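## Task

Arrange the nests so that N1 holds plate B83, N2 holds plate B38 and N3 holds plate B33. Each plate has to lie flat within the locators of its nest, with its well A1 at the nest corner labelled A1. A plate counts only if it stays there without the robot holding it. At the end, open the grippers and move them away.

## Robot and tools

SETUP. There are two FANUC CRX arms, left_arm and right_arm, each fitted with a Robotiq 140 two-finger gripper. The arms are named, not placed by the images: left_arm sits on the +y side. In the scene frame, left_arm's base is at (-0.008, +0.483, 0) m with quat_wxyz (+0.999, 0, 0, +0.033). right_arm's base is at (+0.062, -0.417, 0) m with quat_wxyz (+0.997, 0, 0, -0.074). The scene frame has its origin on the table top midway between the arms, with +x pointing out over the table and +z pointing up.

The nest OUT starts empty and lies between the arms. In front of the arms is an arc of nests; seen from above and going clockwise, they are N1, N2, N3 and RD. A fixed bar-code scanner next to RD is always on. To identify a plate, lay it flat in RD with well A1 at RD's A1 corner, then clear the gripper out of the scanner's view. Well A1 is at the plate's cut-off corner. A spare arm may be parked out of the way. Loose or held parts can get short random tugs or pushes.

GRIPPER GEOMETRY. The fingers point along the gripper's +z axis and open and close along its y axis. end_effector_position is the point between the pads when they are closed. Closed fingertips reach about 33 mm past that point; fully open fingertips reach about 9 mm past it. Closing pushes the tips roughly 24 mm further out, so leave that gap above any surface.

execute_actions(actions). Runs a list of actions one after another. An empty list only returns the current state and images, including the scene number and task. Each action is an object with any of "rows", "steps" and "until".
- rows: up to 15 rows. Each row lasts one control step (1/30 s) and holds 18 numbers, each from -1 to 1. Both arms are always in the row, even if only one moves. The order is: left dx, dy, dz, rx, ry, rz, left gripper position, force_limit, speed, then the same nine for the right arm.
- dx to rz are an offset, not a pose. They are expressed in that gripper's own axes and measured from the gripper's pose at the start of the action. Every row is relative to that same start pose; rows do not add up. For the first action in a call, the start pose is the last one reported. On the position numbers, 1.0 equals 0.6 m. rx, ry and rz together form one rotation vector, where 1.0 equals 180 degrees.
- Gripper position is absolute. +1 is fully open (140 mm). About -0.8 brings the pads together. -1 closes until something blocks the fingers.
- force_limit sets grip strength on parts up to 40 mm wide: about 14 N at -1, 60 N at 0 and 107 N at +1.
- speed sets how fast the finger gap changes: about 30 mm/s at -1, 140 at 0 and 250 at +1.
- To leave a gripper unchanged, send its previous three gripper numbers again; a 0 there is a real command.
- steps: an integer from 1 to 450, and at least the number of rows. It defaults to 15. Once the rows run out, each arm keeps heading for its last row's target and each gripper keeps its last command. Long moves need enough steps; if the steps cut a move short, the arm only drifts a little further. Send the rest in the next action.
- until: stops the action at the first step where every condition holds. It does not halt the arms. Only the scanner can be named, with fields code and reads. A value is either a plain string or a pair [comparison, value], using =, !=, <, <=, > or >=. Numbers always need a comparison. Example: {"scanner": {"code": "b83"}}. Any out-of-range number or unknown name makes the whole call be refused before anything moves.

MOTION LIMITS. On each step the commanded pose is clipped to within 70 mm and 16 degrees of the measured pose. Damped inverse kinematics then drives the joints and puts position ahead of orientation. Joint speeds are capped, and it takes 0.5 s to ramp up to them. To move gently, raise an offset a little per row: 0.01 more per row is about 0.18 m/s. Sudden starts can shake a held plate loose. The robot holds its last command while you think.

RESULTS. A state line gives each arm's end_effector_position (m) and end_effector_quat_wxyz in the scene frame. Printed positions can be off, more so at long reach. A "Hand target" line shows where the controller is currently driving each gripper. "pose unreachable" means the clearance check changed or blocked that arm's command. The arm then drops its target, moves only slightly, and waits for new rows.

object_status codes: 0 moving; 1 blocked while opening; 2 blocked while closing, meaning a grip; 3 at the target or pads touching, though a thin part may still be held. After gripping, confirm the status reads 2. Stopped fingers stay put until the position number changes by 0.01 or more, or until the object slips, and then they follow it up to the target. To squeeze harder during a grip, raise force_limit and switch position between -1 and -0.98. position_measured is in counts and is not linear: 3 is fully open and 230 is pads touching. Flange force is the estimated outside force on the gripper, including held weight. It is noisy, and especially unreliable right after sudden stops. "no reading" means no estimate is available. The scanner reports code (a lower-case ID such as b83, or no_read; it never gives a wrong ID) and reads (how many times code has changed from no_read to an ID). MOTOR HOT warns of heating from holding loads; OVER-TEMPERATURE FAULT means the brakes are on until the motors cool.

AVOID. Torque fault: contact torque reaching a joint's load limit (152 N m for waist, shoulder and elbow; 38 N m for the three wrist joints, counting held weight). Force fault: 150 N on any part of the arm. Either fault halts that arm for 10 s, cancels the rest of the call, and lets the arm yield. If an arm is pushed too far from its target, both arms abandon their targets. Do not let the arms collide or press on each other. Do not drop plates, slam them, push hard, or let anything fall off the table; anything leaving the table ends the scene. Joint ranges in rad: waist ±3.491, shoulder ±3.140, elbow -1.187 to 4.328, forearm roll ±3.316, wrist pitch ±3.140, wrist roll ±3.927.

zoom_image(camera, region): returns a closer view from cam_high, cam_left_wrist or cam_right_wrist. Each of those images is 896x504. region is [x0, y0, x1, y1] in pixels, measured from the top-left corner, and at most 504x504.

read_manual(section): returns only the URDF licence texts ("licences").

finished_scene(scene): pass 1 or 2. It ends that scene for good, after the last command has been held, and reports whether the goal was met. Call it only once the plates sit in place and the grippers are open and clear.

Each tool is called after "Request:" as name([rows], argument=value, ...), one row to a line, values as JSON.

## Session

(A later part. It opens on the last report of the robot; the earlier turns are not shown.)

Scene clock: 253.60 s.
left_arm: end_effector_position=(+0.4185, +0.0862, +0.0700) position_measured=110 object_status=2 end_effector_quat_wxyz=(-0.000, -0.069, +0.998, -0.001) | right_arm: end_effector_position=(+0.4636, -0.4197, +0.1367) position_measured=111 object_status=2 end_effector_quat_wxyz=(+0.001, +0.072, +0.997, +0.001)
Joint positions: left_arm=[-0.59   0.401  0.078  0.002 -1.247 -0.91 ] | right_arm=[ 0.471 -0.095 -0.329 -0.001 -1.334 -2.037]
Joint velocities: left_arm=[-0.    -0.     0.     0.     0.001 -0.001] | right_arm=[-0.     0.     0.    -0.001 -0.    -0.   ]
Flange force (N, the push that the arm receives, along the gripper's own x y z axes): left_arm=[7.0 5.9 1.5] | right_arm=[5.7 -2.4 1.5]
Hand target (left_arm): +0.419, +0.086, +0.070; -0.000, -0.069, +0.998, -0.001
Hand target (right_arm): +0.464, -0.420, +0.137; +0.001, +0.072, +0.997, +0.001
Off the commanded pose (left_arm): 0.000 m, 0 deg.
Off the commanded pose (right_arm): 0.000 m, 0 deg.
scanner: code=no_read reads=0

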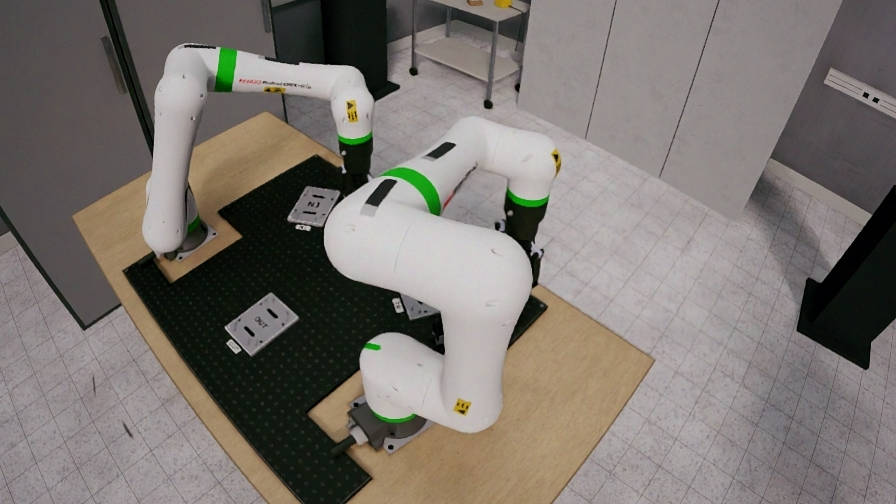

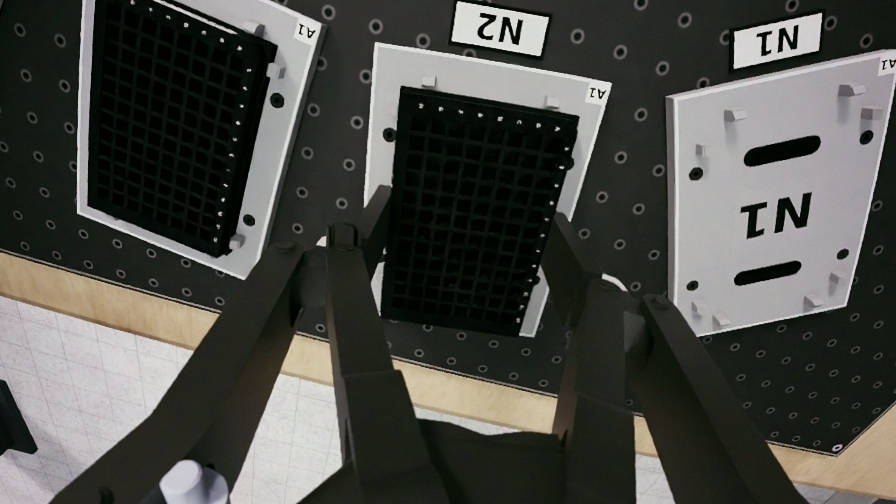

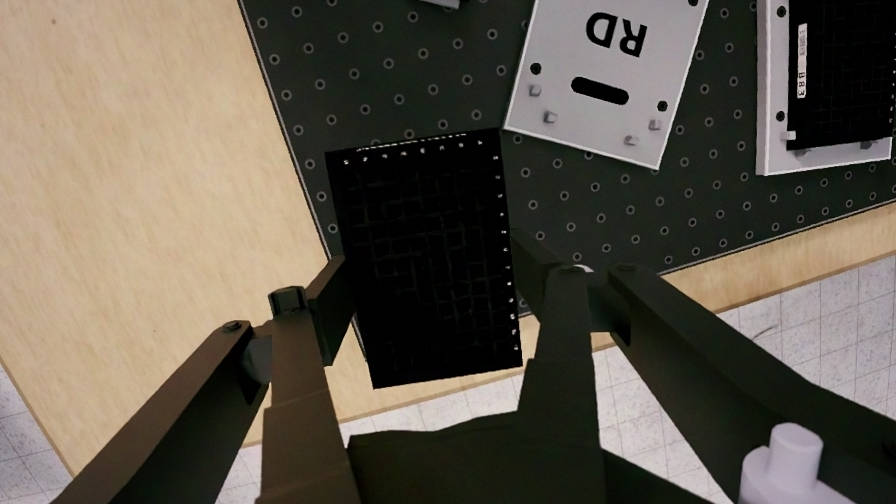

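Request:
execute_actions([
  {"rows": [[-0.0006,0,0.002,0,0,0,-1,0.2,-0.6,0,0,0,0,0,0,-1,0.2,-0.6],[-0.0006,0,0.004,0,0,0,-1,0.2,-0.6,0,0,0,0,0,0,-1,0.2,-0.6],[-0.0006,0,0.006,0,0,0,-1,0.2,-0.6,0,0,0,0,0,0,-1,0.2,-0.6],[-0.0006,0,0.008,0,0,0,-1,0.2,-0.6,0,0,0,0,0,0,-1,0.2,-0.6],[-0.0006,0,0.01,0,0,0,-1,0.2,-0.6,0,0,0,0,0,0,-1,0.2,-0.6],[-0.0006,0,0.012,0,0,0,-1,0.2,-0.6,0,0,0,0,0,0,-1,0.2,-0.6],[-0.0006,0,0.014,0,0,0,-1,0.2,-0.6,0,0,0,0,0,0,-1,0.2,-0.6],[-0.0006,0,0.016,0,0,0,-1,0.2,-0.6,0,0,0,0,0,0,-1,0.2,-0.6],[-0.0006,0,0.018,0,0,0,-1,0.2,-0.6,0,0,0,0,0,0,-1,0.2,-0.6],[-0.0006,0,0.02,0,0,0,-1,0.2,-0.6,0,0,0,0,0,0,-1,0.2,-0.6]], "steps": 17},
])

Scene clock: 262.00 s.
left_arm: end_effector_position=(+0.4189, +0.0862, +0.0580) position_measured=110 object_status=2 end_effector_quat_wxyz=(-0.000, -0.069, +0.998, -0.001) | right_arm: end_effector_position=(+0.4636, -0.4197, +0.1367) position_measured=111 object_status=2 end_effector_quat_wxyz=(+0.001, +0.072, +0.997, +0.001)
Joint positions: left_arm=[-0.589  0.411  0.063  0.002 -1.222 -0.91 ] | right_arm=[ 0.471 -0.095 -0.329 -0.001 -1.334 -2.037]
Joint velocities: left_arm=[ 0.    -0.001 -0.    -0.     0.     0.001] | right_arm=[-0.     0.    -0.001  0.001 -0.    -0.   ]
Flange force (N, the push that the arm receives, along the gripper's own x y z axes): left_arm=[7.8 7.1 1.9] | right_arm=[9.1 -4.6 1.8]
Hand target (left_arm): +0.419, +0.086, +0.058; -0.000, -0.069, +0.998, -0.001
Hand target (right_arm): +0.464, -0.420, +0.137; +0.001, +0.072, +0.997, +0.001
Off the commanded pose (left_arm): 0.000 m, 0 deg.
Off the commanded pose (right_arm): 0.000 m, 0 deg.
scanner: code=no_read reads=0

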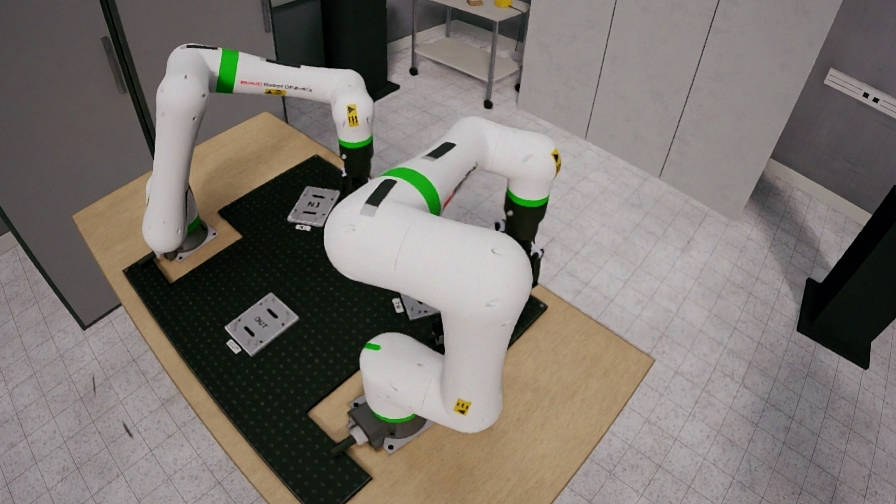

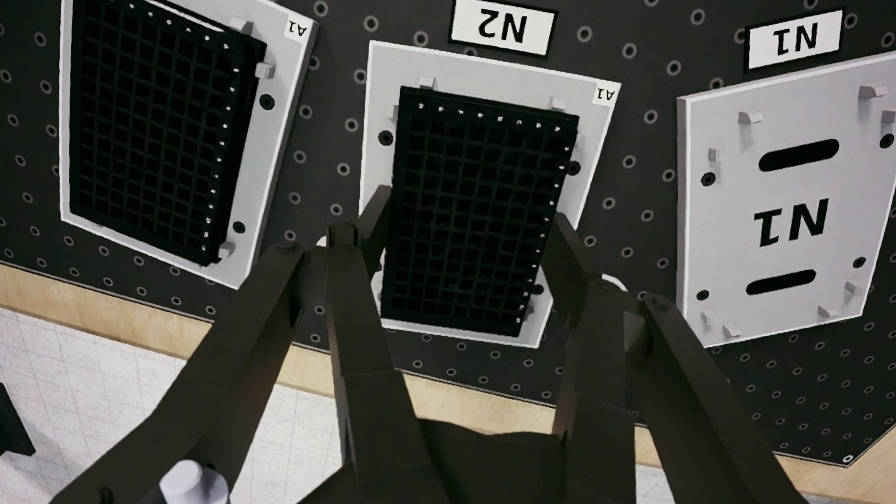

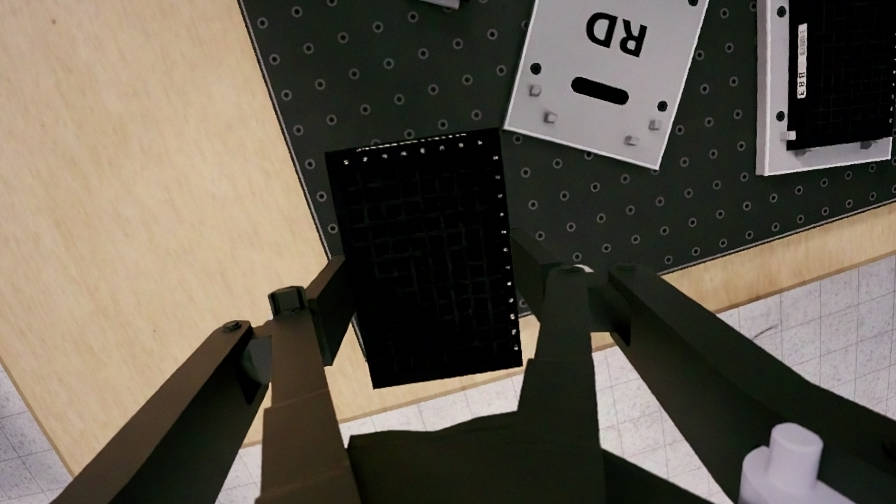

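Request:
execute_actions([
  {"rows": [[0,0,0.0015,0,0,0,-1,0.2,-0.6,0,0,0,0,0,0,-1,0.2,-0.6],[0,0,0.0027,0,0,0,-1,0.2,-0.6,0,0,0,0,0,0,-1,0.2,-0.6]], "steps": 8},
  {"rows": [[0,0,0,0,0,0,0.41,0.2,-0.4,0,0,0,0,0,0,-1,0.2,-0.6]], "steps": 11},
  {"rows": [[0,0,-0.004,0,0,0,0.41,0.2,-0.4,0,0,0,0,0,0,-1,0.2,-0.6],[0,0,-0.01,0,0,0,0.41,0.2,-0.4,0,0,0,0,0,0,-1,0.2,-0.6],[0,0,-0.018,0,0,0,0.41,0.2,-0.4,0,0,0,0,0,0,-1,0.2,-0.6],[0,0,-0.026,0,0,0,0.41,0.2,-0.4,0,0,0,0,0,0,-1,0.2,-0.6],[0,0,-0.036,0,0,0,0.41,0.2,-0.4,0,0,0,0,0,0,-1,0.2,-0.6]], "steps": 13},
  {"rows": [[0.001,-0.007,0,0,0,0.002,0.41,0.2,-0.4,0,0,0,0,0,0,-1,0.2,-0.6],[0.003,-0.02,0,0,0,0.006,0.41,0.2,-0.4,0,0,0,0,0,0,-1,0.2,-0.6],[0.006,-0.04,0,0,0,0.012,0.41,0.2,-0.4,0,0,0,0,0,0,-1,0.2,-0.6],[0.009,-0.06,0,0,0,0.019,0.41,0.2,-0.4,0,0,0,0,0,0,-1,0.2,-0.6],[0.012,-0.085,0,0,0,0.026,0.41,0.2,-0.4,0,0,0,0,0,0,-1,0.2,-0.6],[0.016,-0.11,0,0,0,0.034,0.41,0.2,-0.4,0,0,0,0,0,0,-1,0.2,-0.6],[0.02,-0.135,0,0,0,0.042,0.41,0.2,-0.4,0,0,0,0,0,0,-1,0.2,-0.6],[0.023,-0.16,0,0,0,0.05,0.41,0.2,-0.4,0,0,0,0,0,0,-1,0.2,-0.6],[0.027,-0.185,0,0,0,0.058,0.41,0.2,-0.4,0,0,0,0,0,0,-1,0.2,-0.6],[0.031,-0.21,0,0,0,0.066,0.41,0.2,-0.4,0,0,0,0,0,0,-1,0.2,-0.6],[0.034,-0.235,0.004,0,0,0.073,0.41,0.2,-0.4,0,0,0,0,0,0,-1,0.2,-0.6],[0.037,-0.255,0.008,0,0,0.08,0.41,0.2,-0.4,0,0,0,0,0,0,-1,0.2,-0.6],[0.039,-0.27,0.011,0,0,0.084,0.41,0.2,-0.4,0,0,0,0,0,0,-1,0.2,-0.6],[0.0408,-0.2797,0.0133,0,0,0.0873,0.41,0.2,-0.4,0,0,0,0,0,0,-1,0.2,-0.6]], "steps": 30},
])

Request:
zoom_image(camera="cam_left_wrist", region=[360, 30, 620, 200])

Scene clock: 284.13 s.
left_arm: end_effector_position=(+0.4177, -0.0833, +0.0698) position_measured=77 object_status=3 end_effector_quat_wxyz=(-0.000, +0.068, +0.998, -0.001) | right_arm: end_effector_position=(+0.4636, -0.4197, +0.1367) position_measured=111 object_status=2 end_effector_quat_wxyz=(+0.001, +0.072, +0.997, +0.001)
Joint positions: left_arm=[-0.807  0.724  0.569  0.002 -1.416 -0.967] | right_arm=[ 0.471 -0.095 -0.329 -0.001 -1.334 -2.037]
Joint velocities: left_arm=[-0.     0.001  0.001 -0.     0.001 -0.   ] | right_arm=[ 0.     0.     0.001 -0.001 -0.     0.   ]
Flange force (N, the push that the arm receives, along the gripper's own x y z axes): left_arm=[7.6 7.1 1.7] | right_arm=[8.6 -2.7 3.7]
Flange force at the end of the 1st action (N, along the gripper's axes at the end of the call): left_arm=[7.4 4.2 1.0] | right_arm=[8.7 -3.8 3.4]
Flange force at the end of the 2nd action (N, along the gripper's axes at the end of the call): left_arm=[6.9 3.9 -0.1] | right_arm=[10.7 -1.4 1.7]
Flange force at the end of the 3rd action (N, along the gripper's axes at the end of the call): left_arm=[8.1 5.2 1.0] | right_arm=[3.8 -5.3 0.4]
Hand target (left_arm): +0.418, -0.083, +0.070; -0.000, +0.068, +0.998, -0.001
Hand target (right_arm): +0.464, -0.420, +0.137; +0.001, +0.072, +0.997, +0.001
Off the commanded pose (left_arm): 0.000 m, 0 deg.
Off the commanded pose (right_arm): 0.000 m, 0 deg.
scanner: code=no_read reads=0

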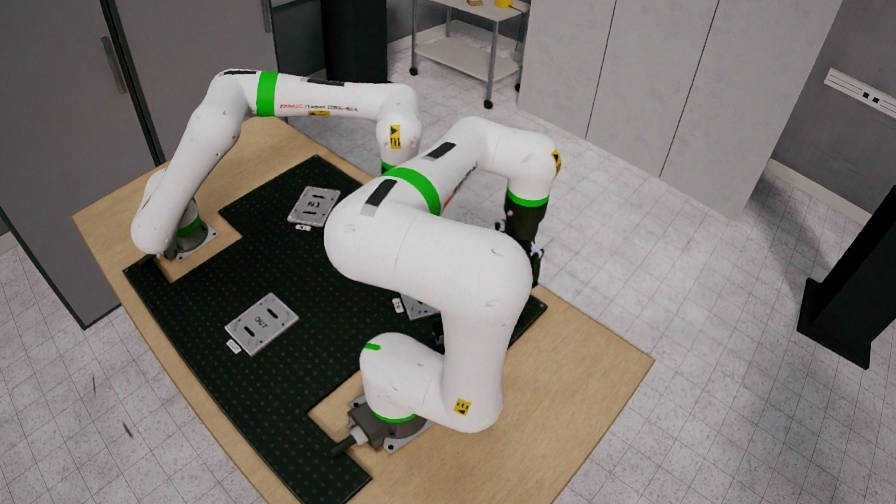

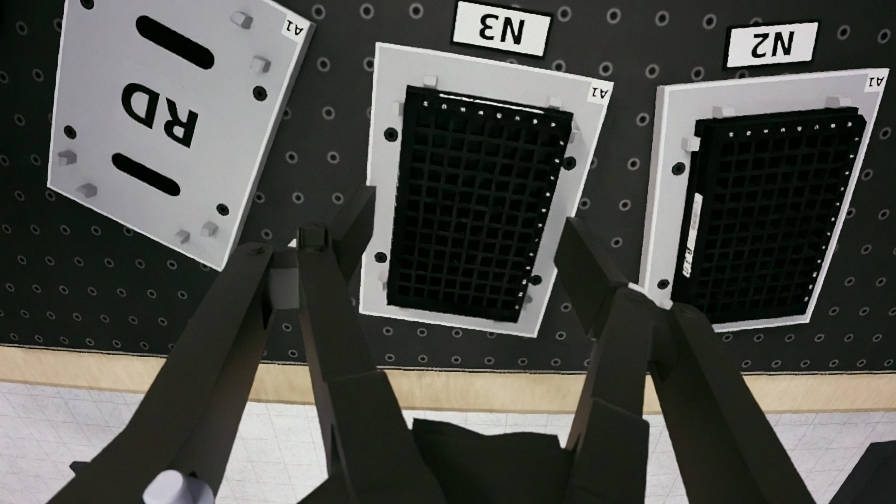

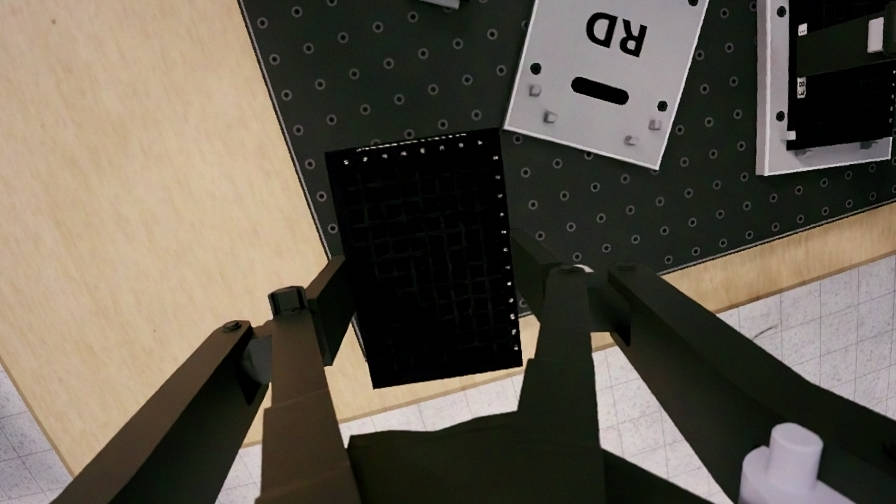

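Region (360, 30, 620, 200) of cam_left_wrist's 896x504 image, scaled by 1.938, with more detail than that image has; it fills the top 330 rows of this view, and the rest is white.

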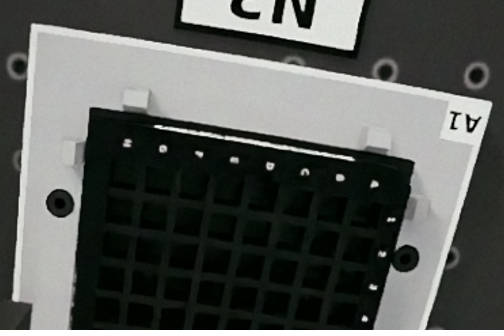

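Request:
execute_actions([
  {"rows": [[0.0003,0.0018,0.002,0,0,-0.0017,0.41,0.2,-0.4,0,0,0,0,0,0,-1,0.2,-0.6],[0.0003,0.0018,0.006,0,0,-0.0017,0.41,0.2,-0.4,0,0,0,0,0,0,-1,0.2,-0.6],[0.0003,0.0018,0.011,0,0,-0.0017,0.41,0.2,-0.4,0,0,0,0,0,0,-1,0.2,-0.6],[0.0003,0.0018,0.016,0,0,-0.0017,0.41,0.2,-0.4,0,0,0,0,0,0,-1,0.2,-0.6],[0.0003,0.0018,0.02,0,0,-0.0017,0.41,0.2,-0.4,0,0,0,0,0,0,-1,0.2,-0.6],[0.0003,0.0018,0.0232,0,0,-0.0017,0.41,0.2,-0.4,0,0,0,0,0,0,-1,0.2,-0.6]], "steps": 14},
  {"rows": [[0,0,0,0,0,0,-1,0.2,-0.6,0,0,0,0,0,0,-1,0.2,-0.6]], "steps": 16},
  {"rows": [[0,0,-0.002,0,0,0,-1,0.2,-0.6,0,0,0,0,0,0,-1,0.2,-0.6],[0,0,-0.005,0,0,0,-1,0.2,-0.6,0,0,0,0,0,0,-1,0.2,-0.6],[0,0,-0.01,0,0,0,-1,0.2,-0.6,0,0,0,0,0,0,-1,0.2,-0.6],[0,0,-0.016,0,0,0,-1,0.2,-0.6,0,0,0,0,0,0,-1,0.2,-0.6],[0,0,-0.024,0,0,0,-1,0.2,-0.6,0,0,0,0,0,0,-1,0.2,-0.6],[0,0,-0.034,0,0,0,-1,0.2,-0.6,0,0,0,0,0,0,-1,0.2,-0.6],[0,0,-0.044,0,0,0,-1,0.2,-0.6,0,0,0,0,0,0,-1,0.2,-0.6],[0,0,-0.054,0,0,0,-1,0.2,-0.6,0,0,0,0,0,0,-1,0.2,-0.6],[0,0,-0.065,0,0,0,-1,0.2,-0.6,0,0,0,0,0,0,-1,0.2,-0.6]], "steps": 16},
  {"rows": [[0.002,0.007,0,0,0,-0.003,-1,0.2,-0.6,0,0,0,0,0,0,-1,0.2,-0.6],[0.006,0.02,0,0,0,-0.008,-1,0.2,-0.6,0,0,0,0,0,0,-1,0.2,-0.6],[0.011,0.04,0,0,0,-0.015,-1,0.2,-0.6,0,0,0,0,0,0,-1,0.2,-0.6],[0.017,0.06,0,0,0,-0.023,-1,0.2,-0.6,0.002,0.007,0,0,0,0,-1,0.2,-0.6],[0.024,0.085,0,0,0,-0.032,-1,0.2,-0.6,0.006,0.02,0,0,0,0,-1,0.2,-0.6],[0.032,0.11,0,0,0,-0.042,-1,0.2,-0.6,0.011,0.04,0,0,0,0,-1,0.2,-0.6],[0.039,0.135,0,0,0,-0.052,-1,0.2,-0.6,0.017,0.06,0,0,0,0,-1,0.2,-0.6],[0.046,0.16,0,0,0,-0.061,-1,0.2,-0.6,0.024,0.085,0,0,0,0,-1,0.2,-0.6],[0.053,0.185,0,0,0,-0.071,-1,0.2,-0.6,0.031,0.11,0,0,0,0,-1,0.2,-0.6],[0.061,0.21,0,0,0,-0.08,-1,0.2,-0.6,0.038,0.135,0.005,0,0,0,-1,0.2,-0.6],[0.068,0.235,0,0,0,-0.09,-1,0.2,-0.6,0.045,0.16,0.01,0,0,0,-1,0.2,-0.6],[0.075,0.26,0,0,0,-0.099,-1,0.2,-0.6,0.052,0.185,0.015,0,0,0,-1,0.2,-0.6],[0.082,0.285,0,0,0,-0.109,-1,0.2,-0.6,0.059,0.21,0.02,0,0,0,-1,0.2,-0.6],[0.089,0.31,0,0,0,-0.118,-1,0.2,-0.6,0.066,0.235,0.025,0,0,0,-1,0.2,-0.6],[0.1608,0.5577,0,0,0,-0.2131,-1,0.2,-0.6,0.152,0.546,0.07,0,0,0,-1,0.2,-0.6]], "steps": 44},
  {"rows": [[0,0,0.005,0,0,0,-1,0.2,-0.6,0,0,0.005,0,0,0,-1,0.2,-0.6],[0,0,0.013,0,0,0,-1,0.2,-0.6,0,0,0.013,0,0,0,-1,0.2,-0.6],[0,0,0.022,0,0,0,-1,0.2,-0.6,0,0,0.022,0,0,0,-1,0.2,-0.6],[0,0,0.032,0,0,0,-1,0.2,-0.6,0,0,0.032,0,0,0,-1,0.2,-0.6],[0,0,0.041,0,0,0,-1,0.2,-0.6,0,0,0.04,0,0,0,-1,0.2,-0.6]], "steps": 14},
])

Request:
zoom_image(camera="cam_left_wrist", region=[360, 30, 620, 200])

Request:
zoom_image(camera="cam_right_wrist", region=[280, 70, 550, 250])

Scene clock: 317.53 s.
left_arm: end_effector_position=(+0.3657, +0.2621, +0.0707) position_measured=111 object_status=2 end_effector_quat_wxyz=(-0.000, -0.266, +0.964, -0.001) | right_arm: end_effector_position=(+0.4188, -0.0822, +0.0709) position_measured=111 object_status=2 end_effector_quat_wxyz=(+0.001, +0.072, +0.997, +0.001)
Joint positions: left_arm=[-0.294  0.044 -0.357  0.003 -1.169 -0.805] | right_arm=[ 1.171  0.178 -0.207  0.001 -1.184 -2.738]
Joint velocities: left_arm=[ 0.     0.    -0.     0.001 -0.     0.   ] | right_arm=[ 0.     0.001  0.    -0.001  0.001 -0.   ]
Flange force (N, the push that the arm receives, along the gripper's own x y z axes): left_arm=[4.6 3.7 2.8] | right_arm=[3.1 -7.4 1.3]
Flange force at the end of the 1st action (N, along the gripper's axes at the end of the call): left_arm=[2.1 7.1 -1.2] | right_arm=[9.8 -1.9 2.9]
Flange force at the end of the 2nd action (N, along the gripper's axes at the end of the call): left_arm=[-3.7 17.1 -49.4] | right_arm=[9.4 -2.6 2.7]
Flange force at the end of the 3rd action (N, along the gripper's axes at the end of the call): left_arm=[1.8 10.7 3.5] | right_arm=[6.4 -2.4 3.3]
Flange force at the end of the 4th action (N, along the gripper's axes at the end of the call): left_arm=[2.4 5.4 3.4] | right_arm=[4.5 -8.7 2.7]
Hand target (left_arm): +0.366, +0.262, +0.071; -0.000, -0.266, +0.964, -0.001
Hand target (right_arm): +0.419, -0.082, +0.071; +0.001, +0.072, +0.997, +0.001
Off the commanded pose (left_arm): 0.000 m, 0 deg.
Off the commanded pose (right_arm): 0.000 m, 0 deg.
scanner: code=no_read reads=0

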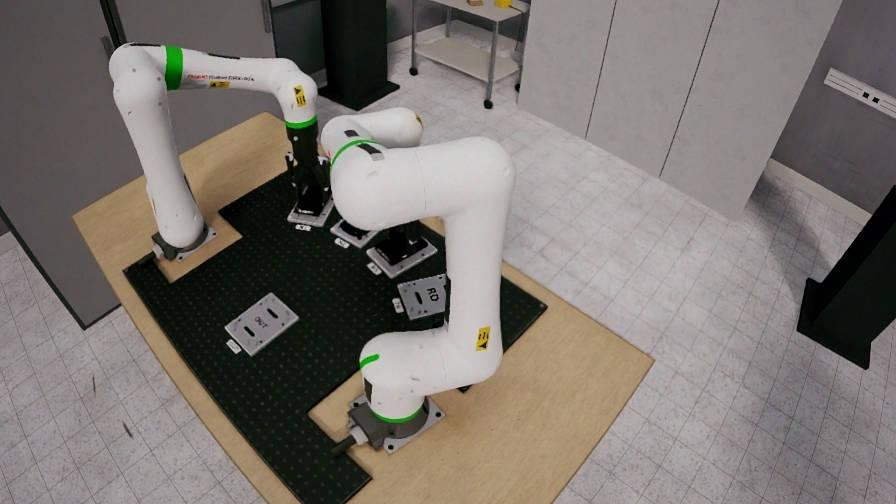

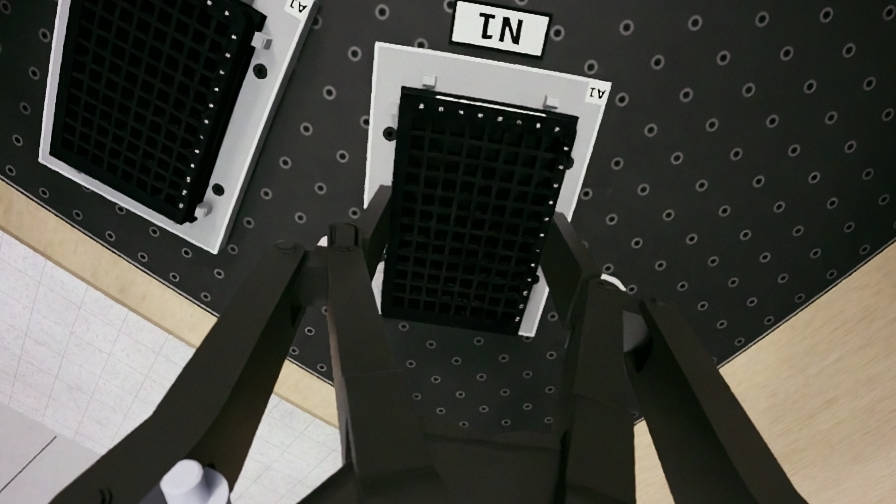

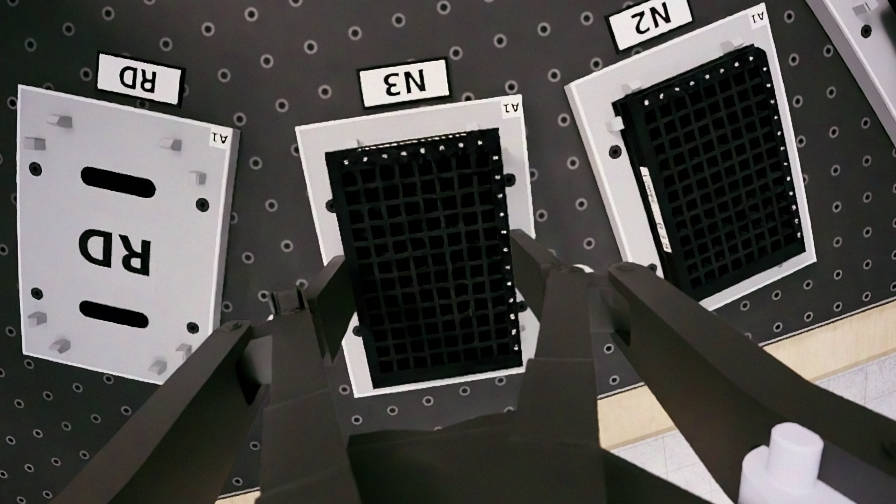

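Region (360, 30, 620, 200) of cam_left_wrist's 896x504 image, scaled by 1.938, with more detail than that image has; it fills the top 330 rows of this view, and the rest is white.

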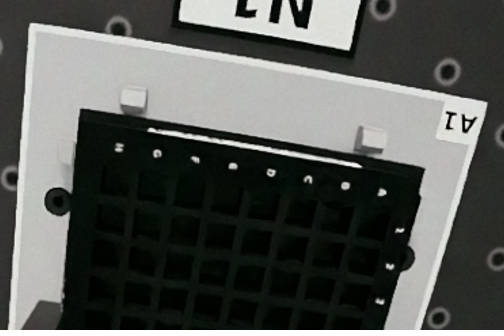

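Region (280, 70, 550, 250) of cam_right_wrist's 896x504 image, scaled by 1.867, with more detail than that image has.

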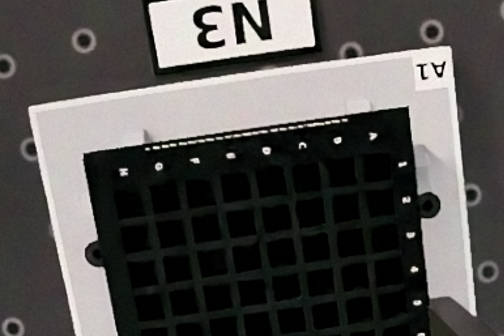

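Request:
execute_actions([
  {"rows": [[0,0,0.001,0,0,0,-1,0.2,-0.6,-0.0026,0.0002,0.001,0,0,0,-1,0.2,-0.6],[0,0,0.002,0,0,0,-1,0.2,-0.6,-0.0026,0.0002,0.002,0,0,0,-1,0.2,-0.6],[0,0,0.004,0,0,0,-1,0.2,-0.6,-0.0026,0.0002,0.004,0,0,0,-1,0.2,-0.6],[0,0,0.006,0,0,0,-1,0.2,-0.6,-0.0026,0.0002,0.006,0,0,0,-1,0.2,-0.6],[0,0,0.008,0,0,0,-1,0.2,-0.6,-0.0026,0.0002,0.008,0,0,0,-1,0.2,-0.6],[0,0,0.01,0,0,0,-1,0.2,-0.6,-0.0026,0.0002,0.01,0,0,0,-1,0.2,-0.6],[0,0,0.012,0,0,0,-1,0.2,-0.6,-0.0026,0.0002,0.012,0,0,0,-1,0.2,-0.6],[0,0,0.014,0,0,0,-1,0.2,-0.6,-0.0026,0.0002,0.014,0,0,0,-1,0.2,-0.6],[0,0,0.016,0,0,0,-1,0.2,-0.6,-0.0026,0.0002,0.016,0,0,0,-1,0.2,-0.6],[0,0,0.018,0,0,0,-1,0.2,-0.6,-0.0026,0.0002,0.018,0,0,0,-1,0.2,-0.6],[0,0,0.02,0,0,0,-1,0.2,-0.6,-0.0026,0.0002,0.02,0,0,0,-1,0.2,-0.6],[0,0,0.022,0,0,0,-1,0.2,-0.6,-0.0026,0.0002,0.0227,0,0,0,-1,0.2,-0.6]], "steps": 19},
])

Scene clock: 326.93 s.
left_arm: end_effector_position=(+0.3657, +0.2621, +0.0575) position_measured=111 object_status=2 end_effector_quat_wxyz=(-0.000, -0.266, +0.964, -0.001) | right_arm: end_effector_position=(+0.4204, -0.0823, +0.0573) position_measured=111 object_status=2 end_effector_quat_wxyz=(+0.001, +0.072, +0.997, +0.001)
Joint positions: left_arm=[-0.294  0.058 -0.376  0.003 -1.137 -0.805] | right_arm=[ 1.168  0.193 -0.222  0.001 -1.152 -2.735]
Joint velocities: left_arm=[ 0.    -0.     0.     0.     0.     0.001] | right_arm=[-0.     0.    -0.001 -0.001  0.    -0.   ]
Flange force (N, the push that the arm receives, along the gripper's own x y z axes): left_arm=[5.4 3.2 1.7] | right_arm=[1.0 -6.1 -0.2]
Hand target (left_arm): +0.366, +0.262, +0.057; -0.000, -0.266, +0.964, -0.001
Hand target (right_arm): +0.420, -0.082, +0.057; +0.001, +0.072, +0.997, +0.001
Off the commanded pose (left_arm): 0.000 m, 0 deg.
Off the commanded pose (right_arm): 0.000 m, 0 deg.
scanner: code=no_read reads=0

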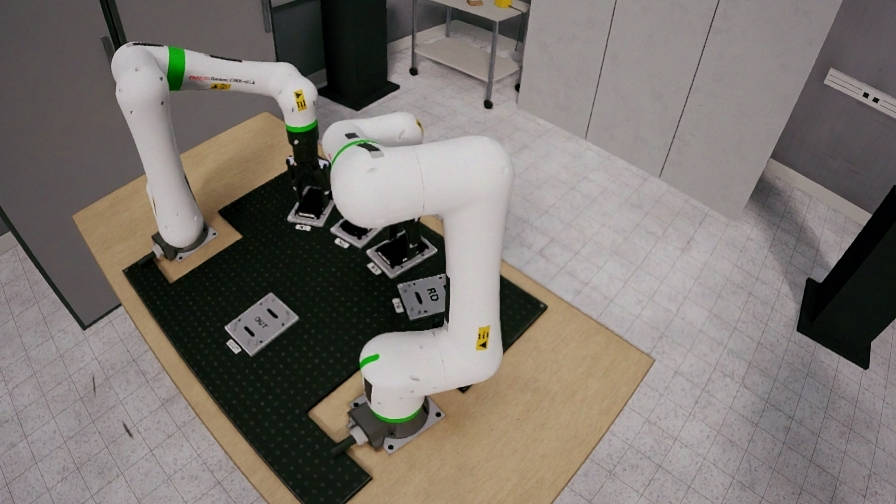

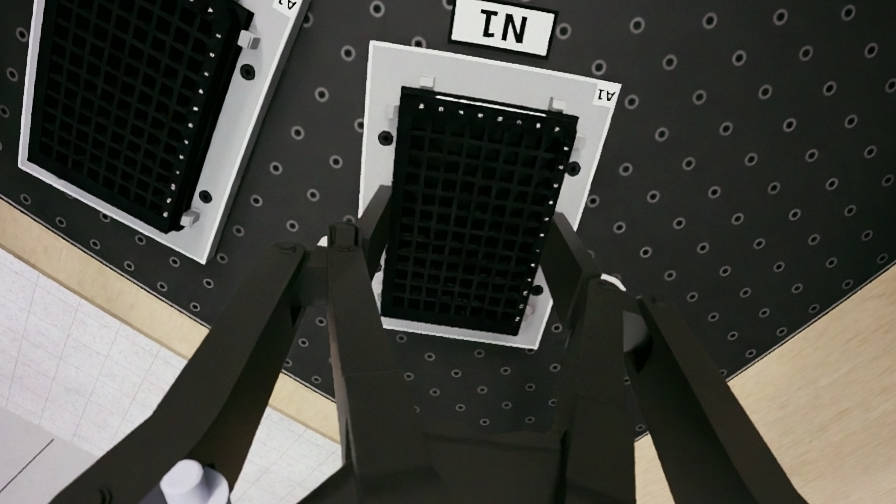

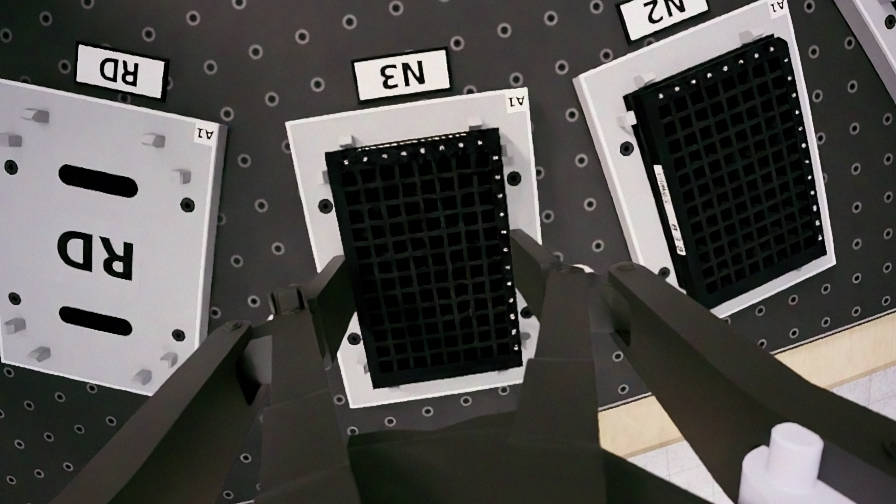

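Request:
execute_actions([
  {"rows": [[0,0,0.001,0,0,0,-1,0.2,-0.6,0,0,0.001,0,0,0,-1,0.2,-0.6],[0,0,0.001,0,0,0,-1,0.2,-0.6,0,0,0.001,0,0,0,-1,0.2,-0.6],[0,0,0.001,0,0,0,-1,0.2,-0.6,0,0,0.001,0,0,0,-1,0.2,-0.6],[0,0,0.001,0,0,0,0.41,0.2,-0.4,0,0,0.001,0,0,0,0.41,0.2,-0.4]], "steps": 13},
  {"rows": [[0,0,-0.004,0,0,0,0.41,0.2,-0.4,0,0,-0.004,0,0,0,0.41,0.2,-0.4],[0,0,-0.01,0,0,0,0.41,0.2,-0.4,0,0,-0.01,0,0,0,0.41,0.2,-0.4],[0,0,-0.02,0,0,0,0.41,0.2,-0.4,0,0,-0.02,0,0,0,0.41,0.2,-0.4],[0,0,-0.035,0,0,0,0.41,0.2,-0.4,0,0,-0.035,0,0,0,0.41,0.2,-0.4],[0,0,-0.05,0,0,0,1,0.2,-0.4,0,0,-0.05,0,0,0,1,0.2,-0.4],[0,0,-0.07,0,0,0,1,0.2,-0.4,0,0,-0.07,0,0,0,1,0.2,-0.4],[0,0,-0.09,0,0,0,1,0.2,-0.4,0,0,-0.09,0,0,0,1,0.2,-0.4],[0,0.01,-0.11,0,0,0,1,0.2,-0.4,0,-0.01,-0.11,0,0,0,1,0.2,-0.4],[0,0.02,-0.13,0,0,0,1,0.2,-0.4,0,-0.025,-0.13,0,0,0,1,0.2,-0.4],[0,0.035,-0.15,0,0,0,1,0.2,-0.4,0,-0.04,-0.15,0,0,0,1,0.2,-0.4],[0,0.05,-0.17,0,0,0,1,0.2,-0.4,0,-0.06,-0.17,0,0,0,1,0.2,-0.4],[0,0.1,-0.25,0,0,0,1,0.2,-0.4,0,-0.12,-0.25,0,0,0,1,0.2,-0.4]], "steps": 28},
])

Scene clock: 339.67 s.
left_arm: end_effector_position=(+0.3350, +0.3137, +0.2069) position_measured=3 object_status=3 end_effector_quat_wxyz=(-0.000, -0.266, +0.964, -0.001) | right_arm: end_effector_position=(+0.4103, -0.1535, +0.2066) position_measured=3 object_status=3 end_effector_quat_wxyz=(+0.001, +0.072, +0.997, +0.001)
Joint positions: left_arm=[-0.176 -0.171 -0.231  0.003 -1.51  -0.923] | right_arm=[ 1.099 -0.03  -0.104  0.001 -1.494 -2.665]
Joint velocities: left_arm=[ 0.     0.     0.     0.    -0.    -0.001] | right_arm=[ 0.    -0.    -0.     0.001 -0.001  0.   ]
Flange force (N, the push that the arm receives, along the gripper's own x y z axes): left_arm=[3.4 2.5 4.5] | right_arm=[6.2 -5.9 2.0]
Flange force at the end of the 1st action (N, along the gripper's axes at the end of the call): left_arm=[2.5 1.2 0.1] | right_arm=[1.0 -7.4 -1.0]
Hand target (left_arm): +0.335, +0.314, +0.207; -0.000, -0.266, +0.964, -0.001
Hand target (right_arm): +0.410, -0.153, +0.207; +0.001, +0.072, +0.997, +0.001
Off the commanded pose (left_arm): 0.000 m, 0 deg.
Off the commanded pose (right_arm): 0.001 m, 0 deg.
scanner: code=no_read reads=0

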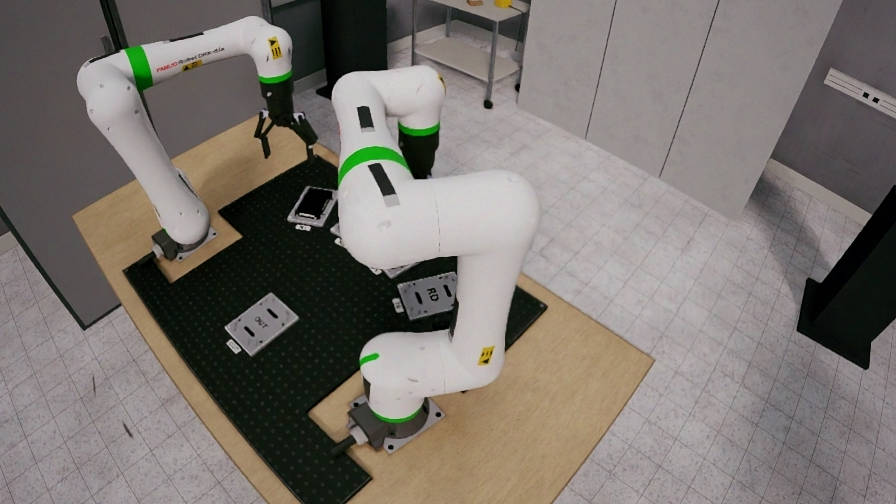

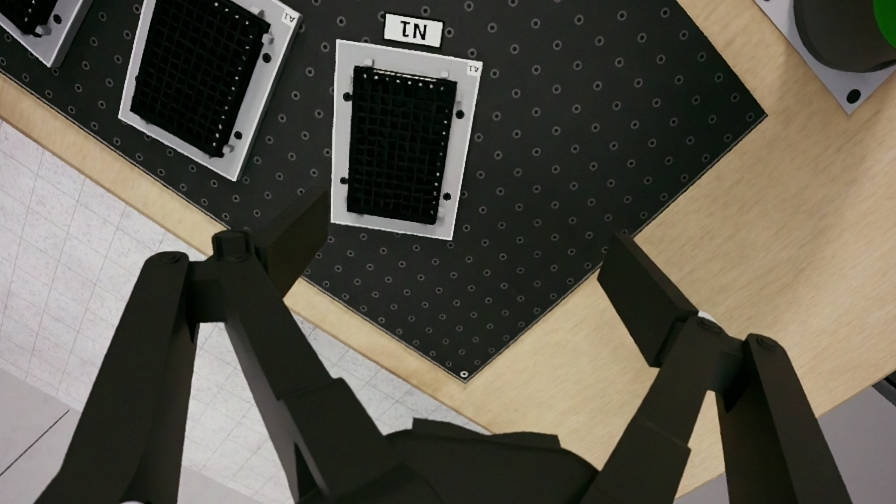

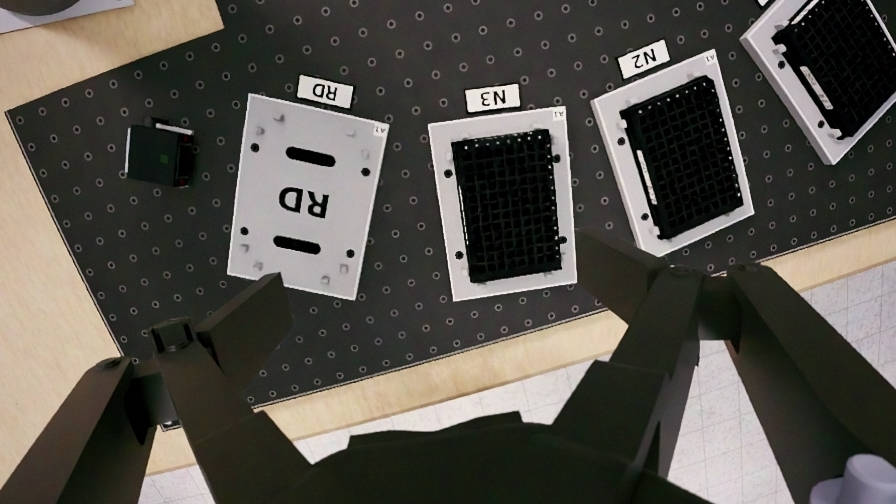

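All seated.

Request:
finished_scene(scene=1)

The scene is finished: the task was done.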